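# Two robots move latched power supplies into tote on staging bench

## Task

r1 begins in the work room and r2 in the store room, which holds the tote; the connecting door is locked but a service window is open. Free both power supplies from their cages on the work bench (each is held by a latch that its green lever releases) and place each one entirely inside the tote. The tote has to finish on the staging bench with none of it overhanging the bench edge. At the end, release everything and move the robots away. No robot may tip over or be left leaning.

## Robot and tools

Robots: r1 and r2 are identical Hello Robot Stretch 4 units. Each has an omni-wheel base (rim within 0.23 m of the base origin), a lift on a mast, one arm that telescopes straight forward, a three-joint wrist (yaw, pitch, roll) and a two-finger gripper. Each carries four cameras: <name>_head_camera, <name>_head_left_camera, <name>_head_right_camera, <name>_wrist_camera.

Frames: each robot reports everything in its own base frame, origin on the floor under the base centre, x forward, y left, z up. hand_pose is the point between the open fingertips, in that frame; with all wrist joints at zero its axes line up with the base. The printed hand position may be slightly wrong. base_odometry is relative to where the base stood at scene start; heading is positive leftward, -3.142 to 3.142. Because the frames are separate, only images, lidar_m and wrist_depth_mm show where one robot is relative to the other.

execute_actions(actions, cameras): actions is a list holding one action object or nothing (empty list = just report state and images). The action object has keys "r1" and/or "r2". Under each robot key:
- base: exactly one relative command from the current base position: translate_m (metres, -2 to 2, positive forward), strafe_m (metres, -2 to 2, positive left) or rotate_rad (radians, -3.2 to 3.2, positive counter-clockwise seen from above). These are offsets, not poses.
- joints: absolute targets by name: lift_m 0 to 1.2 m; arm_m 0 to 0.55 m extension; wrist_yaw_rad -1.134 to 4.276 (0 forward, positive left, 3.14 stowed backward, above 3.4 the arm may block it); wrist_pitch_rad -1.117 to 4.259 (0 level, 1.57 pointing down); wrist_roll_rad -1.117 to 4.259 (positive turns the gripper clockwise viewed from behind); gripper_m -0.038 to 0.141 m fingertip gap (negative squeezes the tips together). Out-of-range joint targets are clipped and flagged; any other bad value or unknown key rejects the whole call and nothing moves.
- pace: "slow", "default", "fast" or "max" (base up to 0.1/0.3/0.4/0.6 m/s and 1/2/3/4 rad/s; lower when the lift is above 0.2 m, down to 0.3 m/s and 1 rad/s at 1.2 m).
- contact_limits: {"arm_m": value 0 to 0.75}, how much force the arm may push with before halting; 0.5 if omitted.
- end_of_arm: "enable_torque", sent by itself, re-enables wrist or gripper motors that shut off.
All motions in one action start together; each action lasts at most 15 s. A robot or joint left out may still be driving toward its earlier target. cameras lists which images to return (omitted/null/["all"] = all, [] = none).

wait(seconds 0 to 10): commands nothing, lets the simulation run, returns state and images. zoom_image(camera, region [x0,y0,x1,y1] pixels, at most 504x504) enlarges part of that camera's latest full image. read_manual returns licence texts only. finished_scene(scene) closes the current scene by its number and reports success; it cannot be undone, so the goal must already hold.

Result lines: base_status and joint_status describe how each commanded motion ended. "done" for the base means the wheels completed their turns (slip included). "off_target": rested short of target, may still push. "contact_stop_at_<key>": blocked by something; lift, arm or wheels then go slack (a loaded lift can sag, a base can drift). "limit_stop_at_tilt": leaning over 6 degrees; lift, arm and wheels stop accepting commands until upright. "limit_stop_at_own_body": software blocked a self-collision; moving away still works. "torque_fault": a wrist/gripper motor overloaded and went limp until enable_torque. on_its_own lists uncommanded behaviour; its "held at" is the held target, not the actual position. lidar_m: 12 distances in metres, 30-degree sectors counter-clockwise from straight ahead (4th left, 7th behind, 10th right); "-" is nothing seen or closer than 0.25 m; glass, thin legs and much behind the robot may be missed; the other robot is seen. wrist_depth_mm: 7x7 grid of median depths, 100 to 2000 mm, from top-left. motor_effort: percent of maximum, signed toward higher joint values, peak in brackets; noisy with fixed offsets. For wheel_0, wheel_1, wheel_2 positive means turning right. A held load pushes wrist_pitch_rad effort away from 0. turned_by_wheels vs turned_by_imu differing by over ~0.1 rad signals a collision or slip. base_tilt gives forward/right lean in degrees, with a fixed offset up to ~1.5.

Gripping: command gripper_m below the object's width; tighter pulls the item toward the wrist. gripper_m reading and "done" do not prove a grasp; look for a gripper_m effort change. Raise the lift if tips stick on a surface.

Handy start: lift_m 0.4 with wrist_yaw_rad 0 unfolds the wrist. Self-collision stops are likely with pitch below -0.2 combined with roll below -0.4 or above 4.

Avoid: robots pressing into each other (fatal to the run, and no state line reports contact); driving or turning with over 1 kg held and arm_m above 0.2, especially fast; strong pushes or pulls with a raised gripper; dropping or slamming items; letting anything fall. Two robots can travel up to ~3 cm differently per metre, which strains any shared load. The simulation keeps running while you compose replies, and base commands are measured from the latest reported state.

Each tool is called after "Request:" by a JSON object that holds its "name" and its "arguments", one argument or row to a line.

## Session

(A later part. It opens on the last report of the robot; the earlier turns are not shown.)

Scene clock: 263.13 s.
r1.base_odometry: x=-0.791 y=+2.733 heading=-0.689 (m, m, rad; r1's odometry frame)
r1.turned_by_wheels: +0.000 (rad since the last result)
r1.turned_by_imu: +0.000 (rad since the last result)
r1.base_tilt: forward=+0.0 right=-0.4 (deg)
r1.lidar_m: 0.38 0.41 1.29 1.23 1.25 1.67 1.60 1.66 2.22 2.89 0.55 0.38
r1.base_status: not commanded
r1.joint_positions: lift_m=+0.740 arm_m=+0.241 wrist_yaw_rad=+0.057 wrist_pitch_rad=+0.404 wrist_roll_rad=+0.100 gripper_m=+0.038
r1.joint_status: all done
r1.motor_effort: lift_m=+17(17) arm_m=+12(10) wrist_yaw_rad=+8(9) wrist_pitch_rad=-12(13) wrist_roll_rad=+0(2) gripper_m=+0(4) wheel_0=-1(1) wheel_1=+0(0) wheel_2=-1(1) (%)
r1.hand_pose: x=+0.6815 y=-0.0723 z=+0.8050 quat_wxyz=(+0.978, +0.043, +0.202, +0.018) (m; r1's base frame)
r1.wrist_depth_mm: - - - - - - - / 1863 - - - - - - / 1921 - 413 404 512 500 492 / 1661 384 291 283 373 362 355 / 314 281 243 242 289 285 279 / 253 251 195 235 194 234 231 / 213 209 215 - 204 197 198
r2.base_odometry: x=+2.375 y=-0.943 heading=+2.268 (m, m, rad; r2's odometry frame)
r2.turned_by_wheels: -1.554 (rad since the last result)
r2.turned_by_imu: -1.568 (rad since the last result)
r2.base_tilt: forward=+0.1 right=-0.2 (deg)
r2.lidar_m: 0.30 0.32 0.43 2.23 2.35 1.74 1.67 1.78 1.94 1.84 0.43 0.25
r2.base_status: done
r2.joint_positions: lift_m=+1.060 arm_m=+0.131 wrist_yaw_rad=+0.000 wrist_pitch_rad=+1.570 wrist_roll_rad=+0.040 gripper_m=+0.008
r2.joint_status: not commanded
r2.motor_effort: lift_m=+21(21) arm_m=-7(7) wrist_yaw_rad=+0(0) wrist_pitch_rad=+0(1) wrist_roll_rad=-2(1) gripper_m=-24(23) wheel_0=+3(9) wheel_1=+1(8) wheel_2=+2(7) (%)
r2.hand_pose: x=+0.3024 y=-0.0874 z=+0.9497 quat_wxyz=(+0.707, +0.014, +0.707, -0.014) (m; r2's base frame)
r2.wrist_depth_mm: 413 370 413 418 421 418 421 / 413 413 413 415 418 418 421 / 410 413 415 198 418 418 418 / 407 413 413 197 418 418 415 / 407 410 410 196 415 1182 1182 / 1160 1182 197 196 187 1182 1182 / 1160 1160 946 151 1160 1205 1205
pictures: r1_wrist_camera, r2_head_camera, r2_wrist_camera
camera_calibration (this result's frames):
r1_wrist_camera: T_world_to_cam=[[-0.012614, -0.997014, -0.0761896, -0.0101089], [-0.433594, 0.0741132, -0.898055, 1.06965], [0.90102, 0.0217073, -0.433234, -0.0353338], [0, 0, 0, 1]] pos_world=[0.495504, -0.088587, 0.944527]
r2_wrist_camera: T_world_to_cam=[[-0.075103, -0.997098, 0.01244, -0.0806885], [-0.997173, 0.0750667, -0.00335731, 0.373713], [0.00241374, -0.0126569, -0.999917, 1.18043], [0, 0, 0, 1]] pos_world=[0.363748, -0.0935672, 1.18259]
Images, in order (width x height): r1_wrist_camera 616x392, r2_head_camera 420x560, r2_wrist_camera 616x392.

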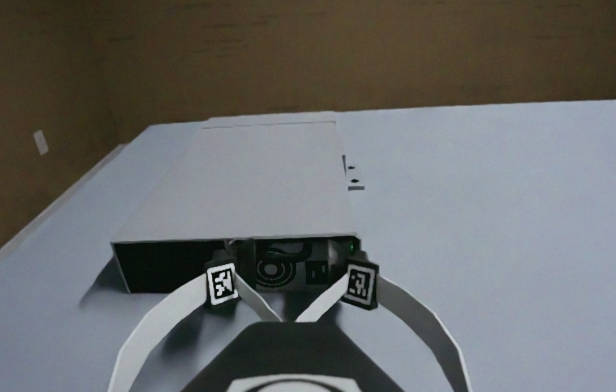

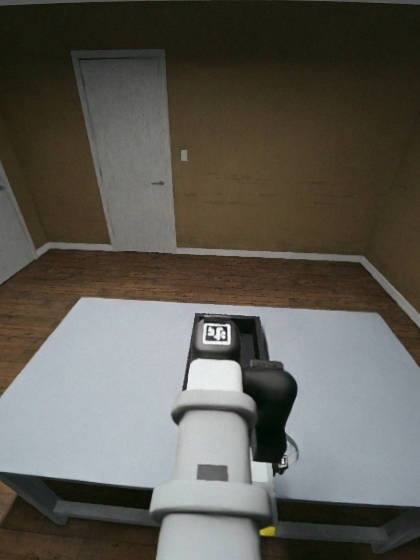

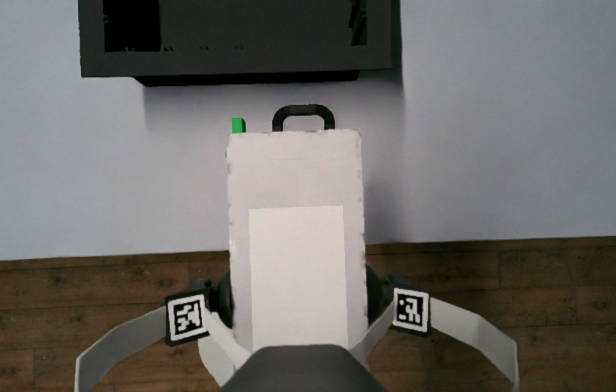

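Request:
{"name": "execute_actions", "arguments": {
  "actions": [
    {"r1": {"base": {"strafe_m": 0.004}, "joints": {"gripper_m": 0.016, "arm_m": 0.243}, "pace": "slow"}, "r2": {"base": {"strafe_m": 0.05}, "joints": {"arm_m": 0.55, "lift_m": 1.03}}}
  ],
  "cameras": ["r1_wrist_camera", "r2_wrist_camera"]
}}

Request:
{"name": "zoom_image", "arguments": {
  "camera": "r1_wrist_camera",
  "region": [200, 200, 400, 320]
}}

Scene clock: 265.90 s.
r1.base_odometry: x=-0.789 y=+2.736 heading=-0.690 (m, m, rad; r1's odometry frame)
r1.turned_by_wheels: +0.000 (rad since the last result)
r1.turned_by_imu: +0.000 (rad since the last result)
r1.base_tilt: forward=+0.0 right=-0.4 (deg)
r1.lidar_m: 0.35 0.39 1.29 1.21 1.25 1.69 1.60 1.63 2.24 2.91 0.56 0.40
r1.base_status: done
r1.joint_positions: lift_m=+0.740 arm_m=+0.241 wrist_yaw_rad=+0.059 wrist_pitch_rad=+0.404 wrist_roll_rad=+0.100 gripper_m=+0.016
r1.joint_status: all done
r1.motor_effort: lift_m=+18(17) arm_m=+8(14) wrist_yaw_rad=-1(15) wrist_pitch_rad=-14(13) wrist_roll_rad=-1(1) gripper_m=-12(11) wheel_0=-3(3) wheel_1=+0(4) wheel_2=-1(2) (%)
r1.hand_pose: x=+0.6824 y=-0.0715 z=+0.8050 quat_wxyz=(+0.978, +0.043, +0.202, +0.019) (m; r1's base frame)
r1.wrist_depth_mm: 1983 - - - - - - / 1921 - - - - - - / 1863 - 418 399 521 504 488 / 1708 387 291 285 373 362 355 / 315 278 244 238 287 285 279 / 252 250 190 233 188 234 231 / 213 205 214 - 208 195 196
r2.base_odometry: x=+2.337 y=-0.975 heading=+2.268 (m, m, rad; r2's odometry frame)
r2.turned_by_wheels: +0.000 (rad since the last result)
r2.turned_by_imu: +0.001 (rad since the last result)
r2.base_tilt: forward=+0.2 right=-0.1 (deg)
r2.lidar_m: 0.29 0.30 0.43 2.18 2.33 1.75 1.65 1.75 1.99 1.89 0.45 0.31
r2.base_status: done
r2.joint_positions: lift_m=+1.030 arm_m=+0.549 wrist_yaw_rad=+0.000 wrist_pitch_rad=+1.570 wrist_roll_rad=+0.040 gripper_m=+0.008
r2.joint_status: all done
r2.motor_effort: lift_m=+20(19) arm_m=+8(10) wrist_yaw_rad=-1(1) wrist_pitch_rad=+0(3) wrist_roll_rad=-3(2) gripper_m=-23(24) wheel_0=-1(10) wheel_1=+1(9) wheel_2=+0(2) (%)
r2.hand_pose: x=+0.7199 y=-0.0874 z=+0.9197 quat_wxyz=(+0.707, +0.014, +0.707, -0.014) (m; r2's base frame)
r2.wrist_depth_mm: 379 382 384 384 384 389 392 / 379 317 296 297 309 387 392 / 379 377 379 198 384 384 387 / 379 377 338 197 379 384 387 / 375 379 334 196 379 384 387 / 375 377 197 196 186 294 384 / 377 289 353 151 377 296 384
pictures: r1_wrist_camera, r2_wrist_camera
camera_calibration (this result's frames):
r1_wrist_camera: T_world_to_cam=[[-0.00975673, -0.997044, -0.0762125, -0.0112612], [-0.43354, 0.072898, -0.898181, 1.07], [0.901082, 0.0242778, -0.432969, -0.0362285], [0, 0, 0, 1]] pos_world=[0.49642, -0.0883489, 0.944506]
r2_wrist_camera: T_world_to_cam=[[-0.0749081, -0.997113, 0.012423, -0.0490871], [-0.997187, 0.074869, -0.00358174, 0.790123], [0.0026413, -0.0126564, -0.999916, 1.14931], [0, 0, 0, 1]] pos_world=[0.781187, -0.093555, 1.15265]
Images, in order (width x height): r1_wrist_camera 616x392, r2_wrist_camera 616x392.

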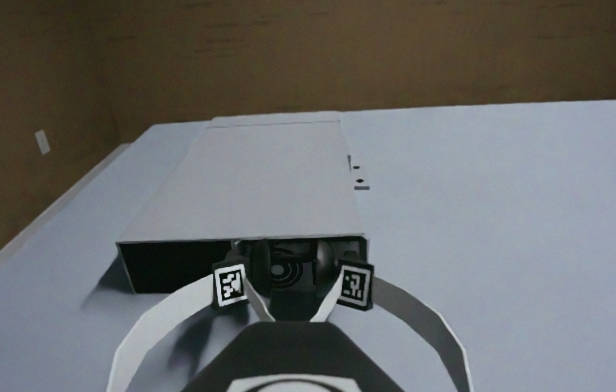

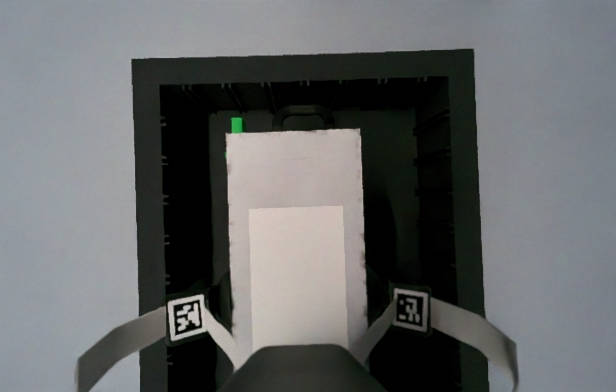

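Region (200, 200, 400, 320) of r1_wrist_camera's 616x392 image, scaled by 2.520; it fills the top 302 rows of this view, and the rest is white.

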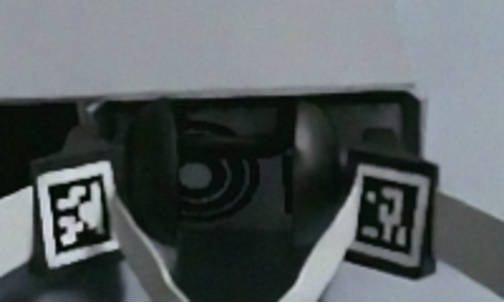

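Request:
{"name": "execute_actions", "arguments": {
  "actions": [
    {"r1": {"joints": {"gripper_m": -0.012, "arm_m": 0.25, "lift_m": 0.738}, "pace": "slow"}, "r2": {"base": {"translate_m": 0.028}, "joints": {"lift_m": 0.906}}}
  ],
  "cameras": ["r2_wrist_camera"]
}}

Request:
{"name": "execute_actions", "arguments": {
  "actions": [
    {"r1": {"joints": {"gripper_m": -0.038, "arm_m": 0.256, "lift_m": 0.737}, "pace": "slow"}, "r2": {"joints": {"gripper_m": 0.085}}}
  ],
  "cameras": ["r1_wrist_camera", "r2_wrist_camera"]
}}

Request:
{"name": "zoom_image", "arguments": {
  "camera": "r1_wrist_camera",
  "region": [200, 200, 400, 320]
}}

Scene clock: 267.77 s.
r1.base_odometry: x=-0.789 y=+2.736 heading=-0.690 (m, m, rad; r1's odometry frame)
r1.turned_by_wheels: +0.000 (rad since the last result)
r1.turned_by_imu: +0.000 (rad since the last result)
r1.base_tilt: forward=-0.1 right=-0.4 (deg)
r1.lidar_m: 0.36 0.42 1.30 1.20 1.27 1.67 1.58 1.68 2.26 2.89 0.56 0.36
r1.base_status: not commanded
r1.joint_positions: lift_m=+0.738 arm_m=+0.248 wrist_yaw_rad=+0.060 wrist_pitch_rad=+0.406 wrist_roll_rad=+0.100 gripper_m=-0.011
r1.joint_status: all done
r1.motor_effort: lift_m=+18(18) arm_m=+9(14) wrist_yaw_rad=+0(10) wrist_pitch_rad=-19(19) wrist_roll_rad=-1(1) gripper_m=-22(25) wheel_0=+0(3) wheel_1=+1(1) wheel_2=-1(2) (%)
r1.hand_pose: x=+0.6890 y=-0.0715 z=+0.8024 quat_wxyz=(+0.978, +0.043, +0.203, +0.019) (m; r1's base frame)
r1.wrist_depth_mm: 1983 - - - - - - / 1921 - - - - - - / 1863 - 404 384 500 484 477 / 1708 377 283 276 366 355 349 / 306 277 231 233 272 279 272 / 247 236 188 230 185 229 224 / 209 205 211 - 204 193 193
r2.base_odometry: x=+2.319 y=-0.954 heading=+2.269 (m, m, rad; r2's odometry frame)
r2.turned_by_wheels: +0.001 (rad since the last result)
r2.turned_by_imu: +0.001 (rad since the last result)
r2.base_tilt: forward=+0.2 right=-0.2 (deg)
r2.lidar_m: 0.26 0.26 0.40 2.20 2.41 1.78 1.70 1.81 1.97 1.88 0.38 0.29
r2.base_status: done
r2.joint_positions: lift_m=+0.906 arm_m=+0.549 wrist_yaw_rad=+0.000 wrist_pitch_rad=+1.570 wrist_roll_rad=+0.040 gripper_m=+0.008
r2.joint_status: all done
r2.motor_effort: lift_m=+20(21) arm_m=+7(8) wrist_yaw_rad=-1(1) wrist_pitch_rad=-1(3) wrist_roll_rad=+0(3) gripper_m=-24(23) wheel_0=+4(6) wheel_1=+3(6) wheel_2=+0(13) (%)
r2.hand_pose: x=+0.7199 y=-0.0874 z=+0.7957 quat_wxyz=(+0.707, +0.014, +0.707, -0.014) (m; r2's base frame)
r2.wrist_depth_mm: 168 168 169 170 171 172 172 / 168 199 211 214 218 213 178 / 167 239 254 198 256 244 178 / 167 236 254 197 256 247 180 / 167 233 254 196 254 250 182 / 166 204 198 196 187 222 180 / 166 214 253 151 254 241 185
pictures: r2_wrist_camera
camera_calibration (this result's frames):
r2_wrist_camera: T_world_to_cam=[[-0.0750127, -0.997105, 0.0124499, -0.0474949], [-0.99718, 0.0749781, -0.00322465, 0.789363], [0.00228184, -0.0126567, -0.999917, 1.02559], [0, 0, 0, 1]] pos_world=[0.781234, -0.0935617, 1.02864]
Images, in order (width x height): r2_wrist_camera 616x392.

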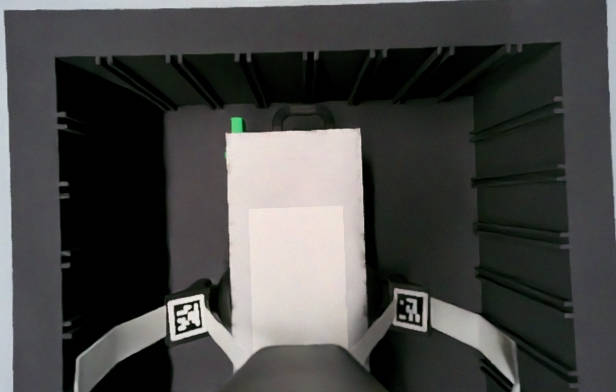

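Scene clock: 269.33 s.
r1.base_odometry: x=-0.789 y=+2.736 heading=-0.689 (m, m, rad; r1's odometry frame)
r1.turned_by_wheels: +0.000 (rad since the last result)
r1.turned_by_imu: +0.000 (rad since the last result)
r1.base_tilt: forward=+0.0 right=-0.4 (deg)
r1.lidar_m: 0.36 0.39 1.29 1.19 1.27 1.69 1.61 1.65 2.25 2.89 0.58 0.39
r1.base_status: not commanded
r1.joint_positions: lift_m=+0.737 arm_m=+0.254 wrist_yaw_rad=+0.060 wrist_pitch_rad=+0.408 wrist_roll_rad=+0.100 gripper_m=-0.037
r1.joint_status: all done
r1.on_its_own: wrist_pitch_rad is at rest, and its effort (-24) is outside its rest range (-23 to +23)
r1.motor_effort: lift_m=+19(19) arm_m=+9(15) wrist_yaw_rad=-3(9) wrist_pitch_rad=-24(25) wrist_roll_rad=-3(3) gripper_m=-26(28) wheel_0=+1(0) wheel_1=+1(1) wheel_2=-1(2) (%)
r1.hand_pose: x=+0.6949 y=-0.0714 z=+0.8009 quat_wxyz=(+0.978, +0.043, +0.204, +0.019) (m; r1's base frame)
r1.wrist_depth_mm: 1863 - - - - - - / 1921 - - - - - - / 1863 603 394 375 492 477 466 / 1661 368 278 271 357 349 345 / 304 268 227 227 270 274 270 / 244 163 195 228 182 224 223 / 206 202 207 - 200 191 192
r2.base_odometry: x=+2.319 y=-0.954 heading=+2.269 (m, m, rad; r2's odometry frame)
r2.turned_by_wheels: +0.000 (rad since the last result)
r2.turned_by_imu: +0.000 (rad since the last result)
r2.base_tilt: forward=+0.2 right=-0.1 (deg)
r2.lidar_m: 0.25 0.26 0.39 2.20 2.39 1.76 1.70 1.79 1.98 1.90 0.40 0.29
r2.base_status: not commanded
r2.joint_positions: lift_m=+0.906 arm_m=+0.549 wrist_yaw_rad=+0.000 wrist_pitch_rad=+1.570 wrist_roll_rad=+0.040 gripper_m=+0.085
r2.joint_status: all done
r2.motor_effort: lift_m=+21(21) arm_m=+7(7) wrist_yaw_rad=+0(0) wrist_pitch_rad=-1(2) wrist_roll_rad=+0(2) gripper_m=-2(23) wheel_0=+4(4) wheel_1=+3(3) wheel_2=+0(0) (%)
r2.hand_pose: x=+0.7198 y=-0.0874 z=+0.7957 quat_wxyz=(+0.707, +0.014, +0.707, -0.014) (m; r2's base frame)
r2.wrist_depth_mm: 171 171 172 172 173 174 175 / 170 200 207 213 216 213 176 / 170 239 256 218 258 243 176 / 169 237 255 216 259 247 180 / 169 235 255 217 257 249 181 / 168 218 197 216 196 252 180 / 168 195 254 122 256 224 185
pictures: r1_wrist_camera, r2_wrist_camera
camera_calibration (this result's frames):
r1_wrist_camera: T_world_to_cam=[[-0.00950256, -0.997067, -0.075946, -0.0117233], [-0.437029, 0.0724528, -0.896524, 1.07277], [0.899397, 0.0246713, -0.436436, -0.0452829], [0, 0, 0, 1]] pos_world=[0.509447, -0.0882968, 0.941109]
r2_wrist_camera: T_world_to_cam=[[-0.0750257, -0.997104, 0.0124563, -0.0474923], [-0.997179, 0.0749922, -0.0031399, 0.789272], [0.00219667, -0.0126568, -0.999917, 1.02565], [0, 0, 0, 1]] pos_world=[0.78123, -0.0935626, 1.02863]
Images, in order (width x height): r1_wrist_camera 616x392, r2_wrist_camera 616x392.

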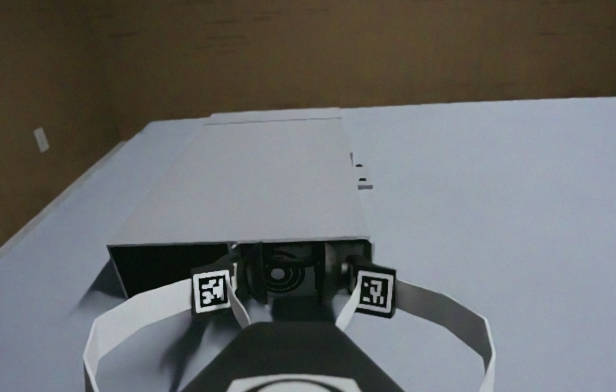

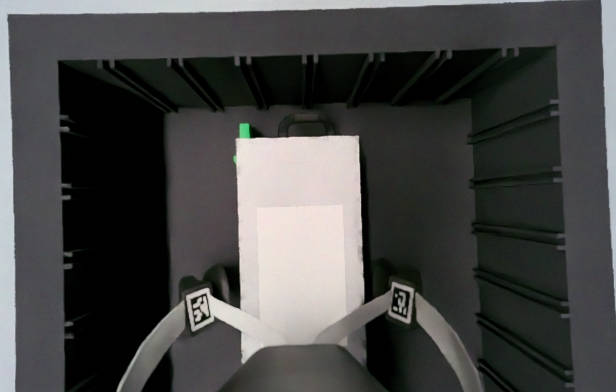

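Region (200, 200, 400, 320) of r1_wrist_camera's 616x392 image, scaled by 2.520; it fills the top 302 rows of this view, and the rest is white.

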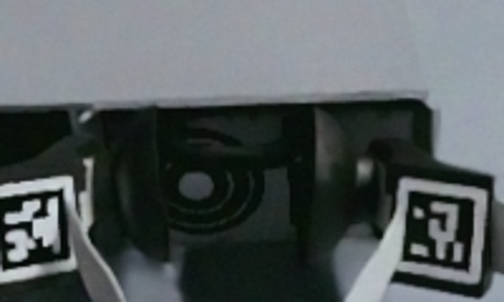

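Request:
{"name": "execute_actions", "arguments": {
  "actions": [
    {"r1": {"joints": {"arm_m": 0.245}, "pace": "slow"}, "r2": {"joints": {"lift_m": 0.97}, "pace": "fast"}}
  ],
  "cameras": ["r1_wrist_camera"]
}}

Request:
{"name": "execute_actions", "arguments": {
  "actions": [
    {"r1": {"joints": {"arm_m": 0.241}, "pace": "slow"}, "r2": {"base": {"strafe_m": -0.072}, "joints": {"wrist_roll_rad": 1.6, "gripper_m": 0.05, "lift_m": 1.0}}}
  ],
  "cameras": ["r1_wrist_camera", "r2_wrist_camera"]
}}

Request:
{"name": "zoom_image", "arguments": {
  "camera": "r1_wrist_camera",
  "region": [200, 200, 400, 320]
}}

Scene clock: 270.53 s.
r1.base_odometry: x=-0.789 y=+2.736 heading=-0.690 (m, m, rad; r1's odometry frame)
r1.turned_by_wheels: +0.000 (rad since the last result)
r1.turned_by_imu: +0.000 (rad since the last result)
r1.base_tilt: forward=+0.0 right=-0.3 (deg)
r1.lidar_m: 0.36 0.39 1.28 1.20 1.27 1.68 1.60 1.69 2.23 2.88 0.56 0.39
r1.base_status: not commanded
r1.joint_positions: lift_m=+0.737 arm_m=+0.247 wrist_yaw_rad=+0.060 wrist_pitch_rad=+0.407 wrist_roll_rad=+0.100 gripper_m=-0.037
r1.joint_status: all done
r1.motor_effort: lift_m=+20(20) arm_m=-9(18) wrist_yaw_rad=+0(13) wrist_pitch_rad=-20(24) wrist_roll_rad=+1(0) gripper_m=-28(32) wheel_0=-2(2) wheel_1=+0(1) wheel_2=+0(5) (%)
r1.hand_pose: x=+0.6871 y=-0.0715 z=+0.8011 quat_wxyz=(+0.978, +0.043, +0.203, +0.019) (m; r1's base frame)
r1.wrist_depth_mm: 1863 - - - - - - / 1921 - - - - - - / 1863 603 394 379 496 484 469 / 1661 370 279 273 362 351 342 / 304 277 236 229 268 277 271 / 245 163 185 229 185 224 223 / 207 203 208 - 202 192 195
r2.base_odometry: x=+2.319 y=-0.954 heading=+2.269 (m, m, rad; r2's odometry frame)
r2.turned_by_wheels: +0.000 (rad since the last result)
r2.turned_by_imu: +0.000 (rad since the last result)
r2.base_tilt: forward=+0.1 right=-0.2 (deg)
r2.lidar_m: 0.26 0.30 0.43 2.18 2.40 1.75 1.68 1.80 1.97 1.88 0.35 0.28
r2.base_status: not commanded
r2.joint_positions: lift_m=+0.970 arm_m=+0.549 wrist_yaw_rad=+0.000 wrist_pitch_rad=+1.570 wrist_roll_rad=+0.040 gripper_m=+0.085
r2.joint_status: all done
r2.motor_effort: lift_m=+23(24) arm_m=+7(7) wrist_yaw_rad=+0(0) wrist_pitch_rad=-1(1) wrist_roll_rad=-3(2) gripper_m=-3(3) wheel_0=+4(4) wheel_1=+3(3) wheel_2=+0(0) (%)
r2.hand_pose: x=+0.7199 y=-0.0874 z=+0.8595 quat_wxyz=(+0.707, +0.014, +0.707, -0.014) (m; r2's base frame)
r2.wrist_depth_mm: 320 322 325 327 329 329 330 / 322 235 236 237 237 238 329 / 322 240 320 303 324 245 329 / 320 238 320 281 322 246 329 / 320 253 320 281 322 249 325 / 319 235 197 279 197 252 325 / 317 232 315 122 320 236 325
pictures: r1_wrist_camera
camera_calibration (this result's frames):
r1_wrist_camera: T_world_to_cam=[[-0.00974267, -0.997057, -0.076043, -0.0116174], [-0.43579, 0.0726785, -0.897109, 1.06926], [0.899996, 0.0243985, -0.435215, -0.0396399], [0, 0, 0, 1]] pos_world=[0.501533, -0.088328, 0.941103]
Images, in order (width x height): r1_wrist_camera 616x392.

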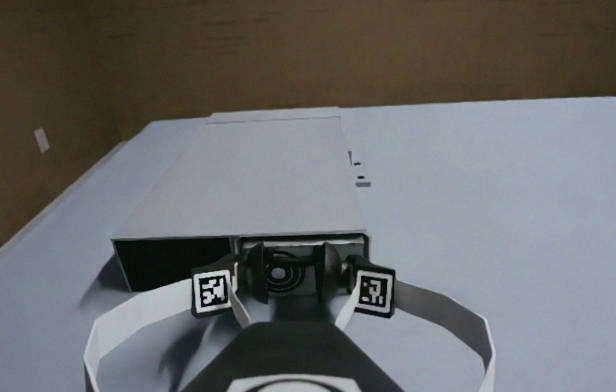

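Scene clock: 272.00 s.
r1.base_odometry: x=-0.789 y=+2.736 heading=-0.690 (m, m, rad; r1's odometry frame)
r1.turned_by_wheels: +0.000 (rad since the last result)
r1.turned_by_imu: +0.000 (rad since the last result)
r1.base_tilt: forward=-0.1 right=-0.3 (deg)
r1.lidar_m: 0.36 0.39 1.29 1.21 1.27 1.69 1.60 1.67 2.25 2.90 0.57 0.38
r1.base_status: not commanded
r1.joint_positions: lift_m=+0.737 arm_m=+0.243 wrist_yaw_rad=+0.060 wrist_pitch_rad=+0.406 wrist_roll_rad=+0.100 gripper_m=-0.037
r1.joint_status: all done
r1.motor_effort: lift_m=+20(20) arm_m=-9(10) wrist_yaw_rad=-2(2) wrist_pitch_rad=-19(19) wrist_roll_rad=-2(1) gripper_m=-28(28) wheel_0=-2(1) wheel_1=+0(0) wheel_2=+0(0) (%)
r1.hand_pose: x=+0.6833 y=-0.0714 z=+0.8012 quat_wxyz=(+0.978, +0.043, +0.203, +0.019) (m; r1's base frame)
r1.wrist_depth_mm: 1921 - - - - - - / 1921 - - - - - - / 1921 609 397 382 496 484 473 / 1756 370 281 272 359 353 343 / 301 276 238 227 279 277 271 / 245 163 185 229 184 225 223 / 207 202 209 - 201 191 193
r2.base_odometry: x=+2.374 y=-0.907 heading=+2.269 (m, m, rad; r2's odometry frame)
r2.turned_by_wheels: +0.000 (rad since the last result)
r2.turned_by_imu: +0.001 (rad since the last result)
r2.base_tilt: forward=+0.2 right=-0.2 (deg)
r2.lidar_m: 0.25 0.28 0.39 2.26 2.39 1.77 1.68 1.79 1.90 1.82 0.37 0.25
r2.base_status: done
r2.joint_positions: lift_m=+1.000 arm_m=+0.549 wrist_yaw_rad=+0.000 wrist_pitch_rad=+1.570 wrist_roll_rad=+1.600 gripper_m=+0.050
r2.joint_status: all done
r2.motor_effort: lift_m=+23(25) arm_m=+6(7) wrist_yaw_rad=+0(1) wrist_pitch_rad=-1(1) wrist_roll_rad=-2(1) gripper_m=-3(4) wheel_0=+3(11) wheel_1=+1(9) wheel_2=+1(0) (%)
r2.hand_pose: x=+0.7199 y=-0.0874 z=+0.8895 quat_wxyz=(+0.493, +0.507, +0.493, -0.507) (m; r2's base frame)
r2.wrist_depth_mm: 351 353 353 355 357 357 357 / 351 353 355 353 355 357 357 / 351 353 353 353 355 355 355 / 351 266 307 265 266 266 277 / 349 285 349 351 353 353 347 / 349 283 194 309 198 351 349 / 347 262 306 122 309 351 349
pictures: r1_wrist_camera, r2_wrist_camera
camera_calibration (this result's frames):
r1_wrist_camera: T_world_to_cam=[[-0.00939043, -0.99706, -0.0760526, -0.0117918], [-0.43569, 0.0725367, -0.897169, 1.06759], [0.900048, 0.0247106, -0.43509, -0.036313], [0, 0, 0, 1]] pos_world=[0.497712, -0.0882993, 0.941114]
r2_wrist_camera: T_world_to_cam=[[-0.997879, 0.0640026, 0.0119131, 0.708905], [0.0639771, 0.997948, -0.00251506, 0.105824], [-0.0120496, -0.00174756, -0.999926, 1.13061], [0, 0, 0, 1]] pos_world=[0.714255, -0.149003, 1.12235]
Images, in order (width x height): r1_wrist_camera 616x392, r2_wrist_camera 616x392.

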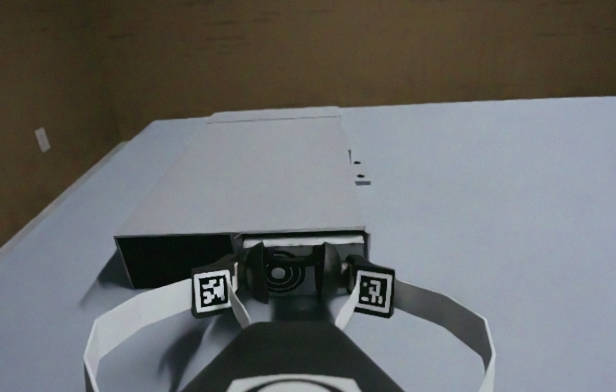

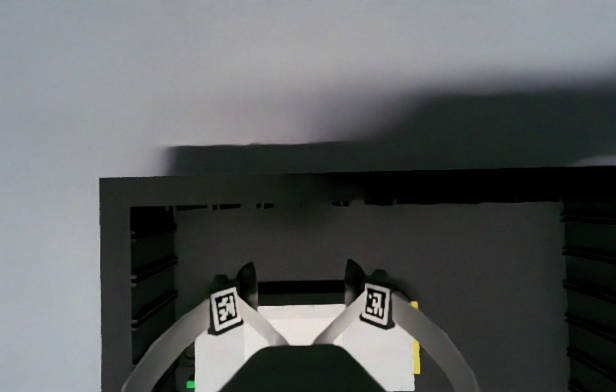

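Region (200, 200, 400, 320) of r1_wrist_camera's 616x392 image, scaled by 2.520; it fills the top 302 rows of this view, and the rest is white.

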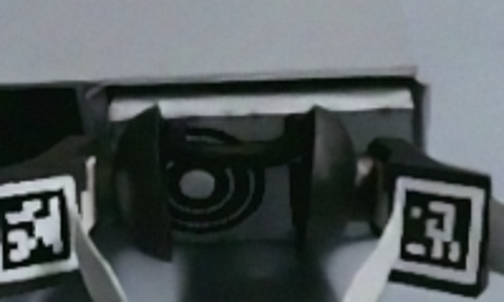

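Request:
{"name": "execute_actions", "arguments": {
  "actions": [
    {"r1": {"joints": {"arm_m": 0.036, "lift_m": 0.735}}, "r2": {"joints": {"lift_m": 0.912}}}
  ],
  "cameras": []
}}

Request:
{"name": "execute_actions", "arguments": {
  "actions": [
    {"r1": {"joints": {"gripper_m": 0.036, "arm_m": 0.02}}, "r2": {"base": {"strafe_m": 0.068}, "pace": "slow"}}
  ],
  "cameras": ["r1_wrist_camera", "r2_wrist_camera"]
}}

Scene clock: 273.87 s.
r1.base_odometry: x=-0.789 y=+2.736 heading=-0.690 (m, m, rad; r1's odometry frame)
r1.turned_by_wheels: +0.000 (rad since the last result)
r1.turned_by_imu: +0.000 (rad since the last result)
r1.base_tilt: forward=-0.1 right=-0.4 (deg)
r1.lidar_m: 0.36 0.38 1.28 1.21 1.27 1.66 1.59 1.66 2.24 2.91 0.57 0.42
r1.base_status: not commanded
r1.joint_positions: lift_m=+0.735 arm_m=+0.038 wrist_yaw_rad=+0.060 wrist_pitch_rad=+0.407 wrist_roll_rad=+0.100 gripper_m=-0.037
r1.joint_status: all done
r1.motor_effort: lift_m=+19(19) arm_m=-9(10) wrist_yaw_rad=-2(5) wrist_pitch_rad=-20(19) wrist_roll_rad=+0(0) gripper_m=-28(29) wheel_0=-2(2) wheel_1=-1(0) wheel_2=+1(0) (%)
r1.hand_pose: x=+0.4782 y=-0.0714 z=+0.7992 quat_wxyz=(+0.978, +0.043, +0.203, +0.019) (m; r1's base frame)
r1.wrist_depth_mm: 1983 - - - - - - / 1863 - - 654 809 768 750 / 1863 - 473 415 500 488 473 / 1708 392 377 279 362 351 342 / 307 298 282 227 279 274 270 / 244 163 195 229 184 224 222 / 207 204 208 - 201 191 193
r2.base_odometry: x=+2.374 y=-0.907 heading=+2.269 (m, m, rad; r2's odometry frame)
r2.turned_by_wheels: +0.000 (rad since the last result)
r2.turned_by_imu: +0.000 (rad since the last result)
r2.base_tilt: forward=+0.2 right=-0.2 (deg)
r2.lidar_m: 0.26 0.26 0.39 2.26 2.38 1.79 1.71 1.79 1.90 1.80 0.41 0.29
r2.base_status: not commanded
r2.joint_positions: lift_m=+0.912 arm_m=+0.549 wrist_yaw_rad=+0.000 wrist_pitch_rad=+1.570 wrist_roll_rad=+1.600 gripper_m=+0.050
r2.joint_status: all done
r2.motor_effort: lift_m=+17(22) arm_m=+7(7) wrist_yaw_rad=+0(0) wrist_pitch_rad=-1(1) wrist_roll_rad=-1(1) gripper_m=-3(3) wheel_0=+3(3) wheel_1=+1(1) wheel_2=+0(0) (%)
r2.hand_pose: x=+0.7199 y=-0.0874 z=+0.8020 quat_wxyz=(+0.493, +0.507, +0.493, -0.507) (m; r2's base frame)
r2.wrist_depth_mm: 265 265 266 267 267 268 270 / 265 266 265 267 267 267 267 / 265 264 265 266 267 268 267 / 176 176 177 177 178 178 179 / 176 262 260 263 264 264 265 / 176 258 193 262 198 264 264 / 176 221 222 122 223 263 263
pictures: none
No camera images: the call's "cameras" was empty. Leave "cameras" out to get every camera's image.

Scene clock: 275.70 s.
r1.base_odometry: x=-0.789 y=+2.736 heading=-0.690 (m, m, rad; r1's odometry frame)
r1.turned_by_wheels: +0.000 (rad since the last result)
r1.turned_by_imu: +0.000 (rad since the last result)
r1.base_tilt: forward=-0.1 right=-0.3 (deg)
r1.lidar_m: 0.38 0.37 1.29 1.22 1.27 1.68 1.60 1.68 2.25 2.91 0.59 0.42
r1.base_status: not commanded
r1.joint_positions: lift_m=+0.735 arm_m=+0.022 wrist_yaw_rad=+0.060 wrist_pitch_rad=+0.402 wrist_roll_rad=+0.100 gripper_m=+0.036
r1.joint_status: all done
r1.motor_effort: lift_m=+19(19) arm_m=-9(10) wrist_yaw_rad=-1(2) wrist_pitch_rad=-5(19) wrist_roll_rad=-1(0) gripper_m=-4(27) wheel_0=-2(2) wheel_1=+0(1) wheel_2=+1(1) (%)
r1.hand_pose: x=+0.4627 y=-0.0714 z=+0.8006 quat_wxyz=(+0.979, +0.043, +0.201, +0.019) (m; r1's base frame)
r1.wrist_depth_mm: 1983 - - - - - - / 1983 - - 768 - 831 809 / 1808 - 492 433 508 500 488 / 1708 402 389 293 370 359 351 / 312 306 277 244 287 281 277 / 250 246 188 231 193 232 227 / 211 206 212 - 198 195 194
r2.base_odometry: x=+2.322 y=-0.951 heading=+2.269 (m, m, rad; r2's odometry frame)
r2.turned_by_wheels: +0.000 (rad since the last result)
r2.turned_by_imu: +0.000 (rad since the last result)
r2.base_tilt: forward=+0.2 right=-0.3 (deg)
r2.lidar_m: 0.26 0.29 0.39 2.19 2.41 1.78 1.70 1.80 1.96 1.89 0.40 0.28
r2.base_status: done
r2.joint_positions: lift_m=+0.912 arm_m=+0.549 wrist_yaw_rad=+0.000 wrist_pitch_rad=+1.570 wrist_roll_rad=+1.600 gripper_m=+0.050
r2.joint_status: not commanded
r2.motor_effort: lift_m=+17(17) arm_m=+7(7) wrist_yaw_rad=+0(0) wrist_pitch_rad=-1(1) wrist_roll_rad=-1(2) gripper_m=-2(2) wheel_0=-7(11) wheel_1=+2(6) wheel_2=+0(1) (%)
r2.hand_pose: x=+0.7199 y=-0.0874 z=+0.8020 quat_wxyz=(+0.493, +0.507, +0.493, -0.507) (m; r2's base frame)
r2.wrist_depth_mm: 176 177 178 178 179 179 180 / 177 196 198 203 206 210 217 / 181 263 264 264 264 266 265 / 180 263 262 264 264 265 266 / 179 262 262 264 263 264 265 / 178 249 193 246 198 264 263 / 178 220 221 122 222 264 264
pictures: r1_wrist_camera, r2_wrist_camera
camera_calibration (this result's frames):
r1_wrist_camera: T_world_to_cam=[[-0.00912839, -0.997036, -0.0763914, -0.0137548], [-0.431279, 0.0728495, -0.899272, 0.970589], [0.902172, 0.0247371, -0.430666, 0.157477], [0, 0, 0, 1]] pos_world=[0.276398, -0.0883164, 0.939593]
r2_wrist_camera: T_world_to_cam=[[-0.997874, 0.0640814, 0.011913, 0.709954], [0.0640559, 0.997943, -0.002515, 0.105547], [-0.0120496, -0.00174656, -0.999926, 1.04316], [0, 0, 0, 1]] pos_world=[0.714253, -0.149003, 1.03489]
Images, in order (width x height): r1_wrist_camera 616x392, r2_wrist_camera 616x392.

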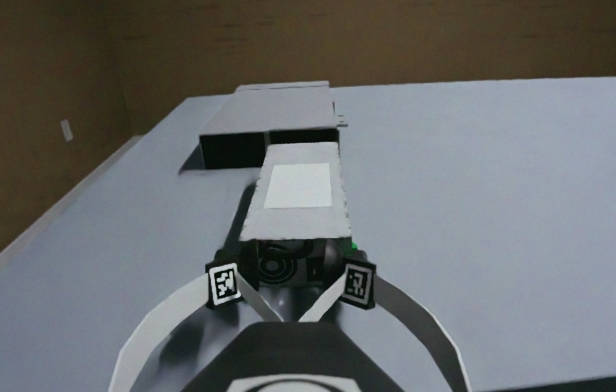

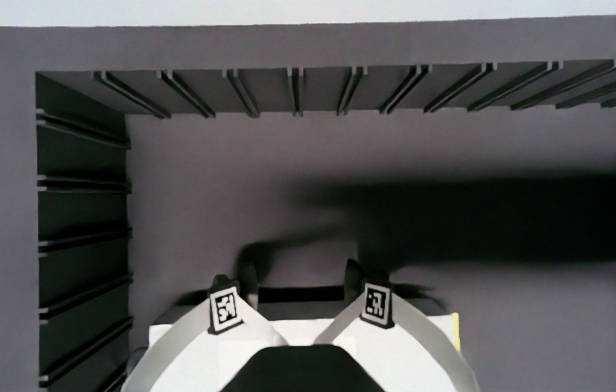

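Request:
{"name": "execute_actions", "arguments": {
  "actions": [
    {"r1": {"base": {"translate_m": -0.015}, "joints": {"arm_m": 0.0}, "pace": "fast"}, "r2": {"base": {"strafe_m": -0.006}, "joints": {"lift_m": 1.0}, "pace": "max"}}
  ],
  "cameras": []
}}

Request:
{"name": "execute_actions", "arguments": {
  "actions": [
    {"r1": {"joints": {"lift_m": 0.98, "gripper_m": 0.11, "wrist_roll_rad": 0.04, "wrist_yaw_rad": 0.0}, "pace": "max"}, "r2": {"base": {"translate_m": -0.035}, "joints": {"arm_m": 0.0, "wrist_roll_rad": 0.04, "lift_m": 1.02}, "pace": "max"}}
  ],
  "cameras": []
}}

Request:
{"name": "execute_actions", "arguments": {
  "actions": [
    {"r1": {"base": {"strafe_m": 0.012}, "joints": {"wrist_pitch_rad": 1.57, "arm_m": 0.415}, "pace": "fast"}, "r2": {"base": {"rotate_rad": 1.555}, "joints": {"lift_m": 0.5}, "pace": "max"}}
  ],
  "cameras": ["r1_wrist_camera", "r2_head_right_camera"]
}}

Scene clock: 276.90 s.
r1.base_odometry: x=-0.800 y=+2.745 heading=-0.689 (m, m, rad; r1's odometry frame)
r1.turned_by_wheels: +0.000 (rad since the last result)
r1.turned_by_imu: +0.000 (rad since the last result)
r1.base_tilt: forward=+0.0 right=-0.4 (deg)
r1.lidar_m: 0.40 0.38 1.28 1.22 1.27 1.66 1.58 1.65 2.19 2.92 0.58 0.43
r1.base_status: done
r1.joint_positions: lift_m=+0.735 arm_m=+0.002 wrist_yaw_rad=+0.060 wrist_pitch_rad=+0.402 wrist_roll_rad=+0.100 gripper_m=+0.036
r1.joint_status: all done
r1.motor_effort: lift_m=+19(19) arm_m=-9(7) wrist_yaw_rad=-1(3) wrist_pitch_rad=-5(6) wrist_roll_rad=-2(0) gripper_m=-2(6) wheel_0=+0(6) wheel_1=+1(9) wheel_2=+2(10) (%)
r1.hand_pose: x=+0.4436 y=-0.0714 z=+0.8005 quat_wxyz=(+0.979, +0.043, +0.201, +0.019) (m; r1's base frame)
r1.wrist_depth_mm: 1983 - - - - - - / 1983 - - 778 854 820 798 / 1808 - 512 415 508 500 492 / 1708 399 389 296 370 359 351 / 309 307 290 276 286 281 278 / 250 246 188 231 192 230 227 / 213 213 211 - 213 217 960
r2.base_odometry: x=+2.327 y=-0.947 heading=+2.269 (m, m, rad; r2's odometry frame)
r2.turned_by_wheels: +0.000 (rad since the last result)
r2.turned_by_imu: +0.000 (rad since the last result)
r2.base_tilt: forward=+0.2 right=-0.2 (deg)
r2.lidar_m: 0.25 0.27 0.40 2.18 2.40 1.76 1.70 1.81 1.95 1.88 0.38 0.26
r2.base_status: done
r2.joint_positions: lift_m=+1.000 arm_m=+0.549 wrist_yaw_rad=+0.000 wrist_pitch_rad=+1.570 wrist_roll_rad=+1.600 gripper_m=+0.050
r2.joint_status: all done
r2.motor_effort: lift_m=+22(25) arm_m=+7(6) wrist_yaw_rad=+0(1) wrist_pitch_rad=-1(1) wrist_roll_rad=+2(1) gripper_m=-3(3) wheel_0=-1(8) wheel_1=+2(11) wheel_2=+0(1) (%)
r2.hand_pose: x=+0.7199 y=-0.0874 z=+0.8896 quat_wxyz=(+0.493, +0.507, +0.493, -0.507) (m; r2's base frame)
r2.wrist_depth_mm: 351 353 353 353 355 355 357 / 351 351 353 355 353 357 267 / 351 272 345 349 349 353 330 / 351 290 349 351 351 353 351 / 351 287 349 349 349 353 349 / 349 286 194 309 198 351 349 / 349 263 309 122 310 351 345
pictures: none
No camera images: the call's "cameras" was empty. Leave "cameras" out to get every camera's image.

Scene clock: 278.97 s.
r1.base_odometry: x=-0.800 y=+2.745 heading=-0.689 (m, m, rad; r1's odometry frame)
r1.turned_by_wheels: +0.000 (rad since the last result)
r1.turned_by_imu: +0.000 (rad since the last result)
r1.base_tilt: forward=+0.0 right=-0.3 (deg)
r1.lidar_m: 0.38 0.41 1.26 1.21 1.26 1.66 1.58 1.63 2.20 2.88 0.56 0.42
r1.base_status: not commanded
r1.joint_positions: lift_m=+0.980 arm_m=+0.002 wrist_yaw_rad=+0.000 wrist_pitch_rad=+0.402 wrist_roll_rad=+0.040 gripper_m=+0.110
r1.joint_status: all done
r1.motor_effort: lift_m=+21(25) arm_m=-9(9) wrist_yaw_rad=-1(6) wrist_pitch_rad=-7(8) wrist_roll_rad=-3(3) gripper_m=-1(2) wheel_0=+0(0) wheel_1=+1(1) wheel_2=+1(1) (%)
r1.hand_pose: x=+0.4388 y=-0.0874 z=+1.0452 quat_wxyz=(+0.980, +0.020, +0.200, -0.004) (m; r1's base frame)
r1.wrist_depth_mm: - - - - - - - / - - - - - - - / - - - - - - - / - - 917 854 904 917 917 / 1863 1863 634 647 676 699 707 / 1576 554 530 517 530 569 569 / 1336 484 500 - 492 480 480
r2.base_odometry: x=+2.349 y=-0.974 heading=+2.269 (m, m, rad; r2's odometry frame)
r2.turned_by_wheels: +0.000 (rad since the last result)
r2.turned_by_imu: +0.000 (rad since the last result)
r2.base_tilt: forward=+0.2 right=-0.2 (deg)
r2.lidar_m: 0.28 0.32 0.45 2.22 2.35 1.72 1.66 1.74 1.95 1.88 0.44 0.31
r2.base_status: done
r2.joint_positions: lift_m=+1.020 arm_m=+0.003 wrist_yaw_rad=+0.000 wrist_pitch_rad=+1.570 wrist_roll_rad=+0.040 gripper_m=+0.050
r2.joint_status: all done
joint sent to its limit — the command would take r2.arm_m past its lower limit, so that joint was sent only as far as its limit.
r2.motor_effort: lift_m=+22(25) arm_m=-7(7) wrist_yaw_rad=+1(1) wrist_pitch_rad=-1(2) wrist_roll_rad=-3(5) gripper_m=-2(4) wheel_0=-5(10) wheel_1=-2(5) wheel_2=+3(13) (%)
r2.hand_pose: x=+0.1739 y=-0.0874 z=+0.9095 quat_wxyz=(+0.707, +0.014, +0.707, -0.014) (m; r2's base frame)
r2.wrist_depth_mm: 375 377 379 379 382 382 384 / 375 375 377 379 379 382 384 / 931 960 960 1160 991 1008 991 / 1118 1138 1118 1138 1138 1160 1160 / 1118 1138 931 931 1138 1160 1160 / 1138 1118 193 931 198 1160 1160 / 1138 1138 1138 122 1138 1118 1138
pictures: none
No camera images: the call's "cameras" was empty. Leave "cameras" out to get every camera's image.

Scene clock: 281.27 s.
r1.base_odometry: x=-0.793 y=+2.755 heading=-0.689 (m, m, rad; r1's odometry frame)
r1.turned_by_wheels: +0.000 (rad since the last result)
r1.turned_by_imu: +0.000 (rad since the last result)
r1.base_tilt: forward=+0.0 right=-0.3 (deg)
r1.lidar_m: 0.37 0.38 1.27 1.18 1.24 1.66 1.58 1.62 2.16 2.91 0.56 0.41
r1.base_status: done
r1.joint_positions: lift_m=+0.980 arm_m=+0.413 wrist_yaw_rad=+0.000 wrist_pitch_rad=+1.570 wrist_roll_rad=+0.040 gripper_m=+0.110
r1.joint_status: all done
r1.motor_effort: lift_m=+21(22) arm_m=+9(10) wrist_yaw_rad=-3(0) wrist_pitch_rad=-2(4) wrist_roll_rad=-2(3) gripper_m=+0(1) wheel_0=+0(6) wheel_1=+0(10) wheel_2=+1(2) (%)
r1.hand_pose: x=+0.5847 y=-0.0874 z=+0.8696 quat_wxyz=(+0.707, +0.014, +0.707, -0.014) (m; r1's base frame)
r1.wrist_depth_mm: 307 271 272 274 324 325 330 / 314 317 319 322 327 330 330 / 315 319 324 287 329 332 338 / 319 322 325 289 334 338 343 / 322 325 330 293 336 340 343 / 327 327 330 294 340 343 349 / 334 332 338 - 345 349 351
r2.base_odometry: x=+2.349 y=-0.974 heading=-2.460 (m, m, rad; r2's odometry frame)
r2.turned_by_wheels: +1.554 (rad since the last result)
r2.turned_by_imu: +1.569 (rad since the last result)
r2.base_tilt: forward=+0.1 right=-0.2 (deg)
r2.lidar_m: 2.22 2.38 1.74 1.65 1.73 1.97 1.87 0.45 0.32 0.29 0.30 0.41
r2.base_status: done
r2.joint_positions: lift_m=+0.500 arm_m=+0.003 wrist_yaw_rad=+0.000 wrist_pitch_rad=+1.570 wrist_roll_rad=+0.040 gripper_m=+0.050
r2.joint_status: all done
r2.motor_effort: lift_m=+18(20) arm_m=-7(7) wrist_yaw_rad=+0(1) wrist_pitch_rad=+0(2) wrist_roll_rad=-1(1) gripper_m=-3(3) wheel_0=-5(9) wheel_1=-2(7) wheel_2=-3(10) (%)
r2.hand_pose: x=+0.1740 y=-0.0874 z=+0.3899 quat_wxyz=(+0.707, +0.014, +0.707, -0.014) (m; r2's base frame)
r2.wrist_depth_mm: 615 621 621 627 621 496 640 / 615 615 615 627 634 504 634 / 621 621 621 627 627 621 634 / 615 615 621 621 621 627 627 / 609 609 407 404 621 627 627 / 609 399 193 402 198 621 621 / 609 394 399 122 413 488 627
pictures: r1_wrist_camera, r2_head_right_camera
camera_calibration (this result's frames):
r1_wrist_camera: T_world_to_cam=[[-0.0373516, -0.998744, 0.0333931, -0.102479], [-0.998459, 0.0386716, 0.0397967, 0.598456], [-0.0410381, -0.0318552, -0.99865, 1.11802], [0, 0, 0, 1]] pos_world=[0.639588, -0.0898785, 1.09612]
Images, in order (width x height): r1_wrist_camera 616x392, r2_head_right_camera 420x672.

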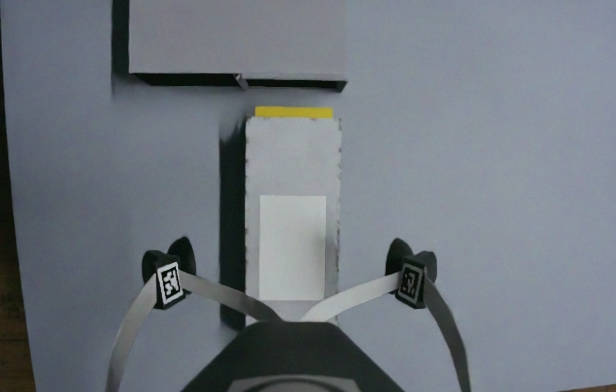

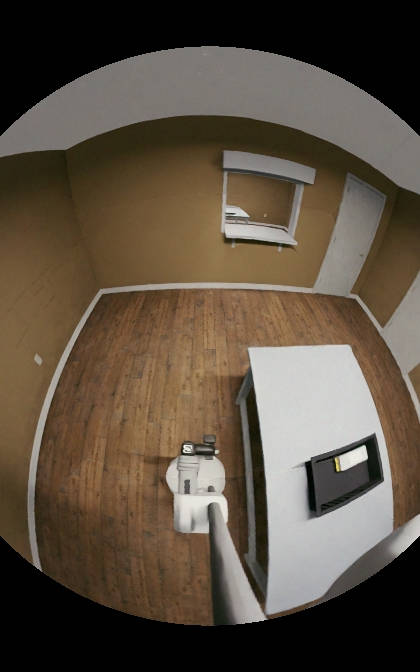

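Request:
{"name": "execute_actions", "arguments": {
  "actions": [
    {"r1": {"joints": {"lift_m": 0.902, "arm_m": 0.42, "gripper_m": 0.095, "wrist_roll_rad": 0.065}, "pace": "fast"}}
  ],
  "cameras": []
}}

Request:
{"name": "execute_actions", "arguments": {
  "actions": [
    {"r1": {"joints": {"gripper_m": 0.0, "lift_m": 0.897}}}
  ],
  "cameras": []
}}

Request:
{"name": "execute_actions", "arguments": {
  "actions": [
    {"r1": {"joints": {"lift_m": 0.93, "arm_m": 0.13, "wrist_roll_rad": 0.04}}}
  ],
  "cameras": ["r1_wrist_camera"]
}}

Request:
{"name": "execute_actions", "arguments": {
  "actions": [
    {"r1": {"base": {"rotate_rad": -1.565}, "pace": "fast"}}
  ],
  "cameras": []
}}

Scene clock: 282.60 s.
r1.base_odometry: x=-0.793 y=+2.755 heading=-0.689 (m, m, rad; r1's odometry frame)
r1.turned_by_wheels: +0.000 (rad since the last result)
r1.turned_by_imu: +0.000 (rad since the last result)
r1.base_tilt: forward=+0.0 right=-0.4 (deg)
r1.lidar_m: 0.38 0.39 1.25 1.20 1.26 1.67 1.59 1.63 2.19 2.93 0.61 0.39
r1.base_status: not commanded
r1.joint_positions: lift_m=+0.902 arm_m=+0.418 wrist_yaw_rad=+0.000 wrist_pitch_rad=+1.570 wrist_roll_rad=+0.065 gripper_m=+0.095
r1.joint_status: all done
r1.motor_effort: lift_m=+18(19) arm_m=+8(7) wrist_yaw_rad=-2(3) wrist_pitch_rad=+1(0) wrist_roll_rad=+1(3) gripper_m=+0(2) wheel_0=+1(1) wheel_1=+0(0) wheel_2=+1(1) (%)
r1.hand_pose: x=+0.5896 y=-0.0874 z=+0.7919 quat_wxyz=(+0.707, +0.023, +0.706, -0.023) (m; r1's base frame)
r1.wrist_depth_mm: 236 195 196 200 247 250 252 / 239 243 244 245 250 252 254 / 241 245 246 211 253 255 258 / 244 245 248 213 255 257 259 / 248 249 214 213 257 262 263 / 250 251 214 216 259 264 266 / 252 256 257 - 264 267 268
r2.base_odometry: x=+2.349 y=-0.974 heading=-2.460 (m, m, rad; r2's odometry frame)
r2.turned_by_wheels: +0.000 (rad since the last result)
r2.turned_by_imu: +0.000 (rad since the last result)
r2.base_tilt: forward=+0.2 right=-0.2 (deg)
r2.lidar_m: 2.20 2.42 1.74 1.66 1.73 1.97 1.88 0.43 0.32 0.29 0.31 0.43
r2.base_status: not commanded
r2.joint_positions: lift_m=+0.500 arm_m=+0.003 wrist_yaw_rad=+0.000 wrist_pitch_rad=+1.570 wrist_roll_rad=+0.040 gripper_m=+0.050
r2.joint_status: not commanded
r2.motor_effort: lift_m=+18(18) arm_m=-7(7) wrist_yaw_rad=+0(0) wrist_pitch_rad=+0(0) wrist_roll_rad=-3(3) gripper_m=-4(3) wheel_0=-5(5) wheel_1=-2(2) wheel_2=-3(3) (%)
r2.hand_pose: x=+0.1740 y=-0.0874 z=+0.3899 quat_wxyz=(+0.707, +0.014, +0.707, -0.014) (m; r2's base frame)
r2.wrist_depth_mm: 621 621 621 627 627 496 627 / 621 621 621 627 621 500 634 / 615 615 621 621 627 627 627 / 615 615 621 621 621 627 627 / 609 615 404 407 621 621 621 / 615 402 193 402 199 615 627 / 609 397 399 122 415 488 621
pictures: none
No camera images: the call's "cameras" was empty. Leave "cameras" out to get every camera's image.

Scene clock: 284.33 s.
r1.base_odometry: x=-0.793 y=+2.755 heading=-0.689 (m, m, rad; r1's odometry frame)
r1.turned_by_wheels: +0.000 (rad since the last result)
r1.turned_by_imu: +0.000 (rad since the last result)
r1.base_tilt: forward=+0.0 right=-0.4 (deg)
r1.lidar_m: 0.36 0.43 1.28 1.21 1.26 1.66 1.59 1.65 2.18 2.89 0.55 0.40
r1.base_status: not commanded
r1.joint_positions: lift_m=+0.897 arm_m=+0.418 wrist_yaw_rad=+0.000 wrist_pitch_rad=+1.570 wrist_roll_rad=+0.065 gripper_m=+0.001
r1.joint_status: all done
r1.motor_effort: lift_m=+20(19) arm_m=+8(9) wrist_yaw_rad=-2(2) wrist_pitch_rad=+0(1) wrist_roll_rad=+0(2) gripper_m=-31(31) wheel_0=+0(1) wheel_1=+0(0) wheel_2=+1(1) (%)
r1.hand_pose: x=+0.5896 y=-0.0874 z=+0.7867 quat_wxyz=(+0.707, +0.023, +0.706, -0.023) (m; r1's base frame)
r1.wrist_depth_mm: 202 189 190 193 240 242 245 / 231 235 235 237 243 245 247 / 236 237 185 185 245 248 249 / 239 240 186 187 247 251 253 / 240 243 187 188 252 254 256 / 243 174 189 190 187 255 258 / 247 247 251 - 257 259 263
r2.base_odometry: x=+2.349 y=-0.974 heading=-2.460 (m, m, rad; r2's odometry frame)
r2.turned_by_wheels: +0.000 (rad since the last result)
r2.turned_by_imu: +0.000 (rad since the last result)
r2.base_tilt: forward=+0.1 right=-0.2 (deg)
r2.lidar_m: 2.19 2.40 1.73 1.67 1.73 1.97 1.87 0.43 0.31 0.27 0.31 0.45
r2.base_status: not commanded
r2.joint_positions: lift_m=+0.500 arm_m=+0.003 wrist_yaw_rad=+0.000 wrist_pitch_rad=+1.570 wrist_roll_rad=+0.040 gripper_m=+0.050
r2.joint_status: not commanded
r2.motor_effort: lift_m=+18(18) arm_m=-7(7) wrist_yaw_rad=+0(0) wrist_pitch_rad=+0(0) wrist_roll_rad=-4(2) gripper_m=-2(4) wheel_0=-5(5) wheel_1=-2(2) wheel_2=-3(3) (%)
r2.hand_pose: x=+0.1740 y=-0.0874 z=+0.3899 quat_wxyz=(+0.707, +0.014, +0.707, -0.014) (m; r2's base frame)
r2.wrist_depth_mm: 615 615 621 627 634 496 634 / 621 621 621 627 627 504 627 / 621 615 615 627 627 634 627 / 615 615 621 621 621 627 627 / 609 615 404 404 621 621 621 / 609 402 194 399 198 621 627 / 603 399 402 122 413 488 621
pictures: none
No camera images: the call's "cameras" was empty. Leave "cameras" out to get every camera's image.

Scene clock: 286.33 s.
r1.base_odometry: x=-0.793 y=+2.755 heading=-0.689 (m, m, rad; r1's odometry frame)
r1.turned_by_wheels: +0.000 (rad since the last result)
r1.turned_by_imu: +0.000 (rad since the last result)
r1.base_tilt: forward=+0.0 right=-0.4 (deg)
r1.lidar_m: 0.37 0.39 1.27 1.19 1.23 1.64 1.57 1.67 2.19 2.91 0.58 0.41
r1.base_status: not commanded
r1.joint_positions: lift_m=+0.929 arm_m=+0.132 wrist_yaw_rad=+0.000 wrist_pitch_rad=+1.570 wrist_roll_rad=+0.040 gripper_m=+0.001
r1.joint_status: all done
r1.motor_effort: lift_m=+26(27) arm_m=-9(8) wrist_yaw_rad=-2(3) wrist_pitch_rad=-1(4) wrist_roll_rad=-1(1) gripper_m=-29(30) wheel_0=+0(1) wheel_1=+0(0) wheel_2=+1(1) (%)
r1.hand_pose: x=+0.3026 y=-0.0874 z=+0.8192 quat_wxyz=(+0.707, +0.014, +0.707, -0.014) (m; r1's base frame)
r1.wrist_depth_mm: 264 265 268 271 274 276 278 / 266 266 270 272 276 278 281 / 991 1008 183 185 1025 1042 1060 / 991 1008 186 187 1025 1078 1042 / 1008 1025 187 188 1060 1042 1060 / 1025 174 189 190 187 1098 1078 / 1042 1025 854 - 1078 1118 1078
r2.base_odometry: x=+2.349 y=-0.974 heading=-2.460 (m, m, rad; r2's odometry frame)
r2.turned_by_wheels: +0.000 (rad since the last result)
r2.turned_by_imu: +0.000 (rad since the last result)
r2.base_tilt: forward=+0.1 right=-0.2 (deg)
r2.lidar_m: 2.20 2.42 1.74 1.65 1.72 1.97 1.86 0.43 0.32 0.28 0.30 0.43
r2.base_status: not commanded
r2.joint_positions: lift_m=+0.500 arm_m=+0.003 wrist_yaw_rad=+0.000 wrist_pitch_rad=+1.570 wrist_roll_rad=+0.040 gripper_m=+0.050
r2.joint_status: not commanded
r2.motor_effort: lift_m=+17(18) arm_m=-7(7) wrist_yaw_rad=+0(0) wrist_pitch_rad=+0(0) wrist_roll_rad=-2(1) gripper_m=-2(4) wheel_0=-5(5) wheel_1=-2(2) wheel_2=-3(3) (%)
r2.hand_pose: x=+0.1740 y=-0.0874 z=+0.3899 quat_wxyz=(+0.707, +0.014, +0.707, -0.014) (m; r2's base frame)
r2.wrist_depth_mm: 621 621 621 627 634 496 634 / 615 621 621 627 627 500 634 / 609 621 621 621 627 627 627 / 609 615 621 615 621 627 627 / 609 615 404 404 621 621 621 / 609 402 193 402 198 627 627 / 603 399 397 122 413 492 621
pictures: r1_wrist_camera
camera_calibration (this result's frames):
r1_wrist_camera: T_world_to_cam=[[-0.0379544, -0.998721, 0.033406, -0.111157], [-0.998421, 0.0392857, 0.0401432, 0.318604], [-0.0414042, -0.0318297, -0.998635, 1.05622], [0, 0, 0, 1]] pos_world=[0.357614, -0.0899124, 1.04571]
Images, in order (width x height): r1_wrist_camera 616x392.

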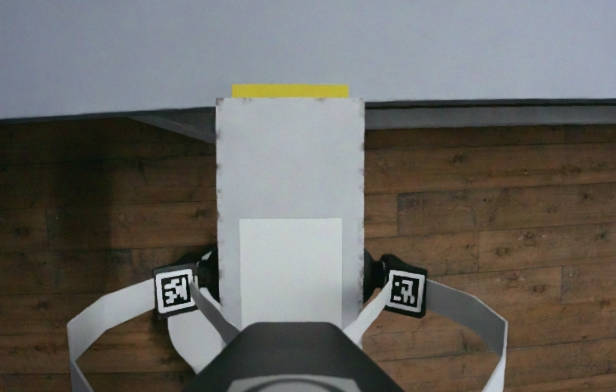

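Scene clock: 288.47 s.
r1.base_odometry: x=-0.793 y=+2.755 heading=-2.254 (m, m, rad; r1's odometry frame)
r1.turned_by_wheels: -1.565 (rad since the last result)
r1.turned_by_imu: -1.584 (rad since the last result)
r1.base_tilt: forward=+0.0 right=-0.4 (deg)
r1.lidar_m: 2.89 0.57 0.38 0.38 0.40 1.27 1.19 1.26 1.68 1.56 1.63 2.16
r1.base_status: done
r1.joint_positions: lift_m=+0.929 arm_m=+0.132 wrist_yaw_rad=+0.000 wrist_pitch_rad=+1.570 wrist_roll_rad=+0.040 gripper_m=+0.001
r1.joint_status: not commanded
r1.motor_effort: lift_m=+26(26) arm_m=-9(9) wrist_yaw_rad=-3(3) wrist_pitch_rad=-1(2) wrist_roll_rad=-1(1) gripper_m=-30(30) wheel_0=+1(4) wheel_1=+0(6) wheel_2=+0(6) (%)
r1.hand_pose: x=+0.3028 y=-0.0874 z=+0.8192 quat_wxyz=(+0.707, +0.014, +0.707, -0.014) (m; r1's base frame)
r1.wrist_depth_mm: 960 960 976 1008 991 1025 1025 / 866 1008 1008 991 1025 1025 1042 / 976 1008 185 185 1042 1060 1060 / 991 1008 186 186 1060 1060 1078 / 1025 1025 187 189 1042 1078 1078 / 1008 174 189 189 187 1060 1098 / 854 1042 831 - 1078 1098 1098
r2.base_odometry: x=+2.349 y=-0.974 heading=-2.460 (m, m, rad; r2's odometry frame)
r2.turned_by_wheels: +0.000 (rad since the last result)
r2.turned_by_imu: +0.001 (rad since the last result)
r2.base_tilt: forward=+0.1 right=-0.1 (deg)
r2.lidar_m: 2.20 2.42 1.74 1.66 1.74 1.98 1.89 0.44 0.31 0.28 0.31 0.45
r2.base_status: not commanded
r2.joint_positions: lift_m=+0.500 arm_m=+0.003 wrist_yaw_rad=+0.000 wrist_pitch_rad=+1.570 wrist_roll_rad=+0.040 gripper_m=+0.050
r2.joint_status: not commanded
r2.motor_effort: lift_m=+17(18) arm_m=-8(7) wrist_yaw_rad=+0(0) wrist_pitch_rad=+1(0) wrist_roll_rad=-4(1) gripper_m=-2(3) wheel_0=-5(5) wheel_1=-2(2) wheel_2=-3(3) (%)
r2.hand_pose: x=+0.1740 y=-0.0874 z=+0.3899 quat_wxyz=(+0.707, +0.014, +0.707, -0.014) (m; r2's base frame)
r2.wrist_depth_mm: 615 621 615 627 621 496 634 / 615 615 621 621 621 504 627 / 615 615 621 621 621 627 634 / 615 615 621 615 621 621 627 / 609 609 404 404 621 621 621 / 609 402 193 404 198 621 627 / 609 397 399 122 410 488 621
pictures: none
No camera images: the call's "cameras" was empty. Leave "cameras" out to get every camera's image.


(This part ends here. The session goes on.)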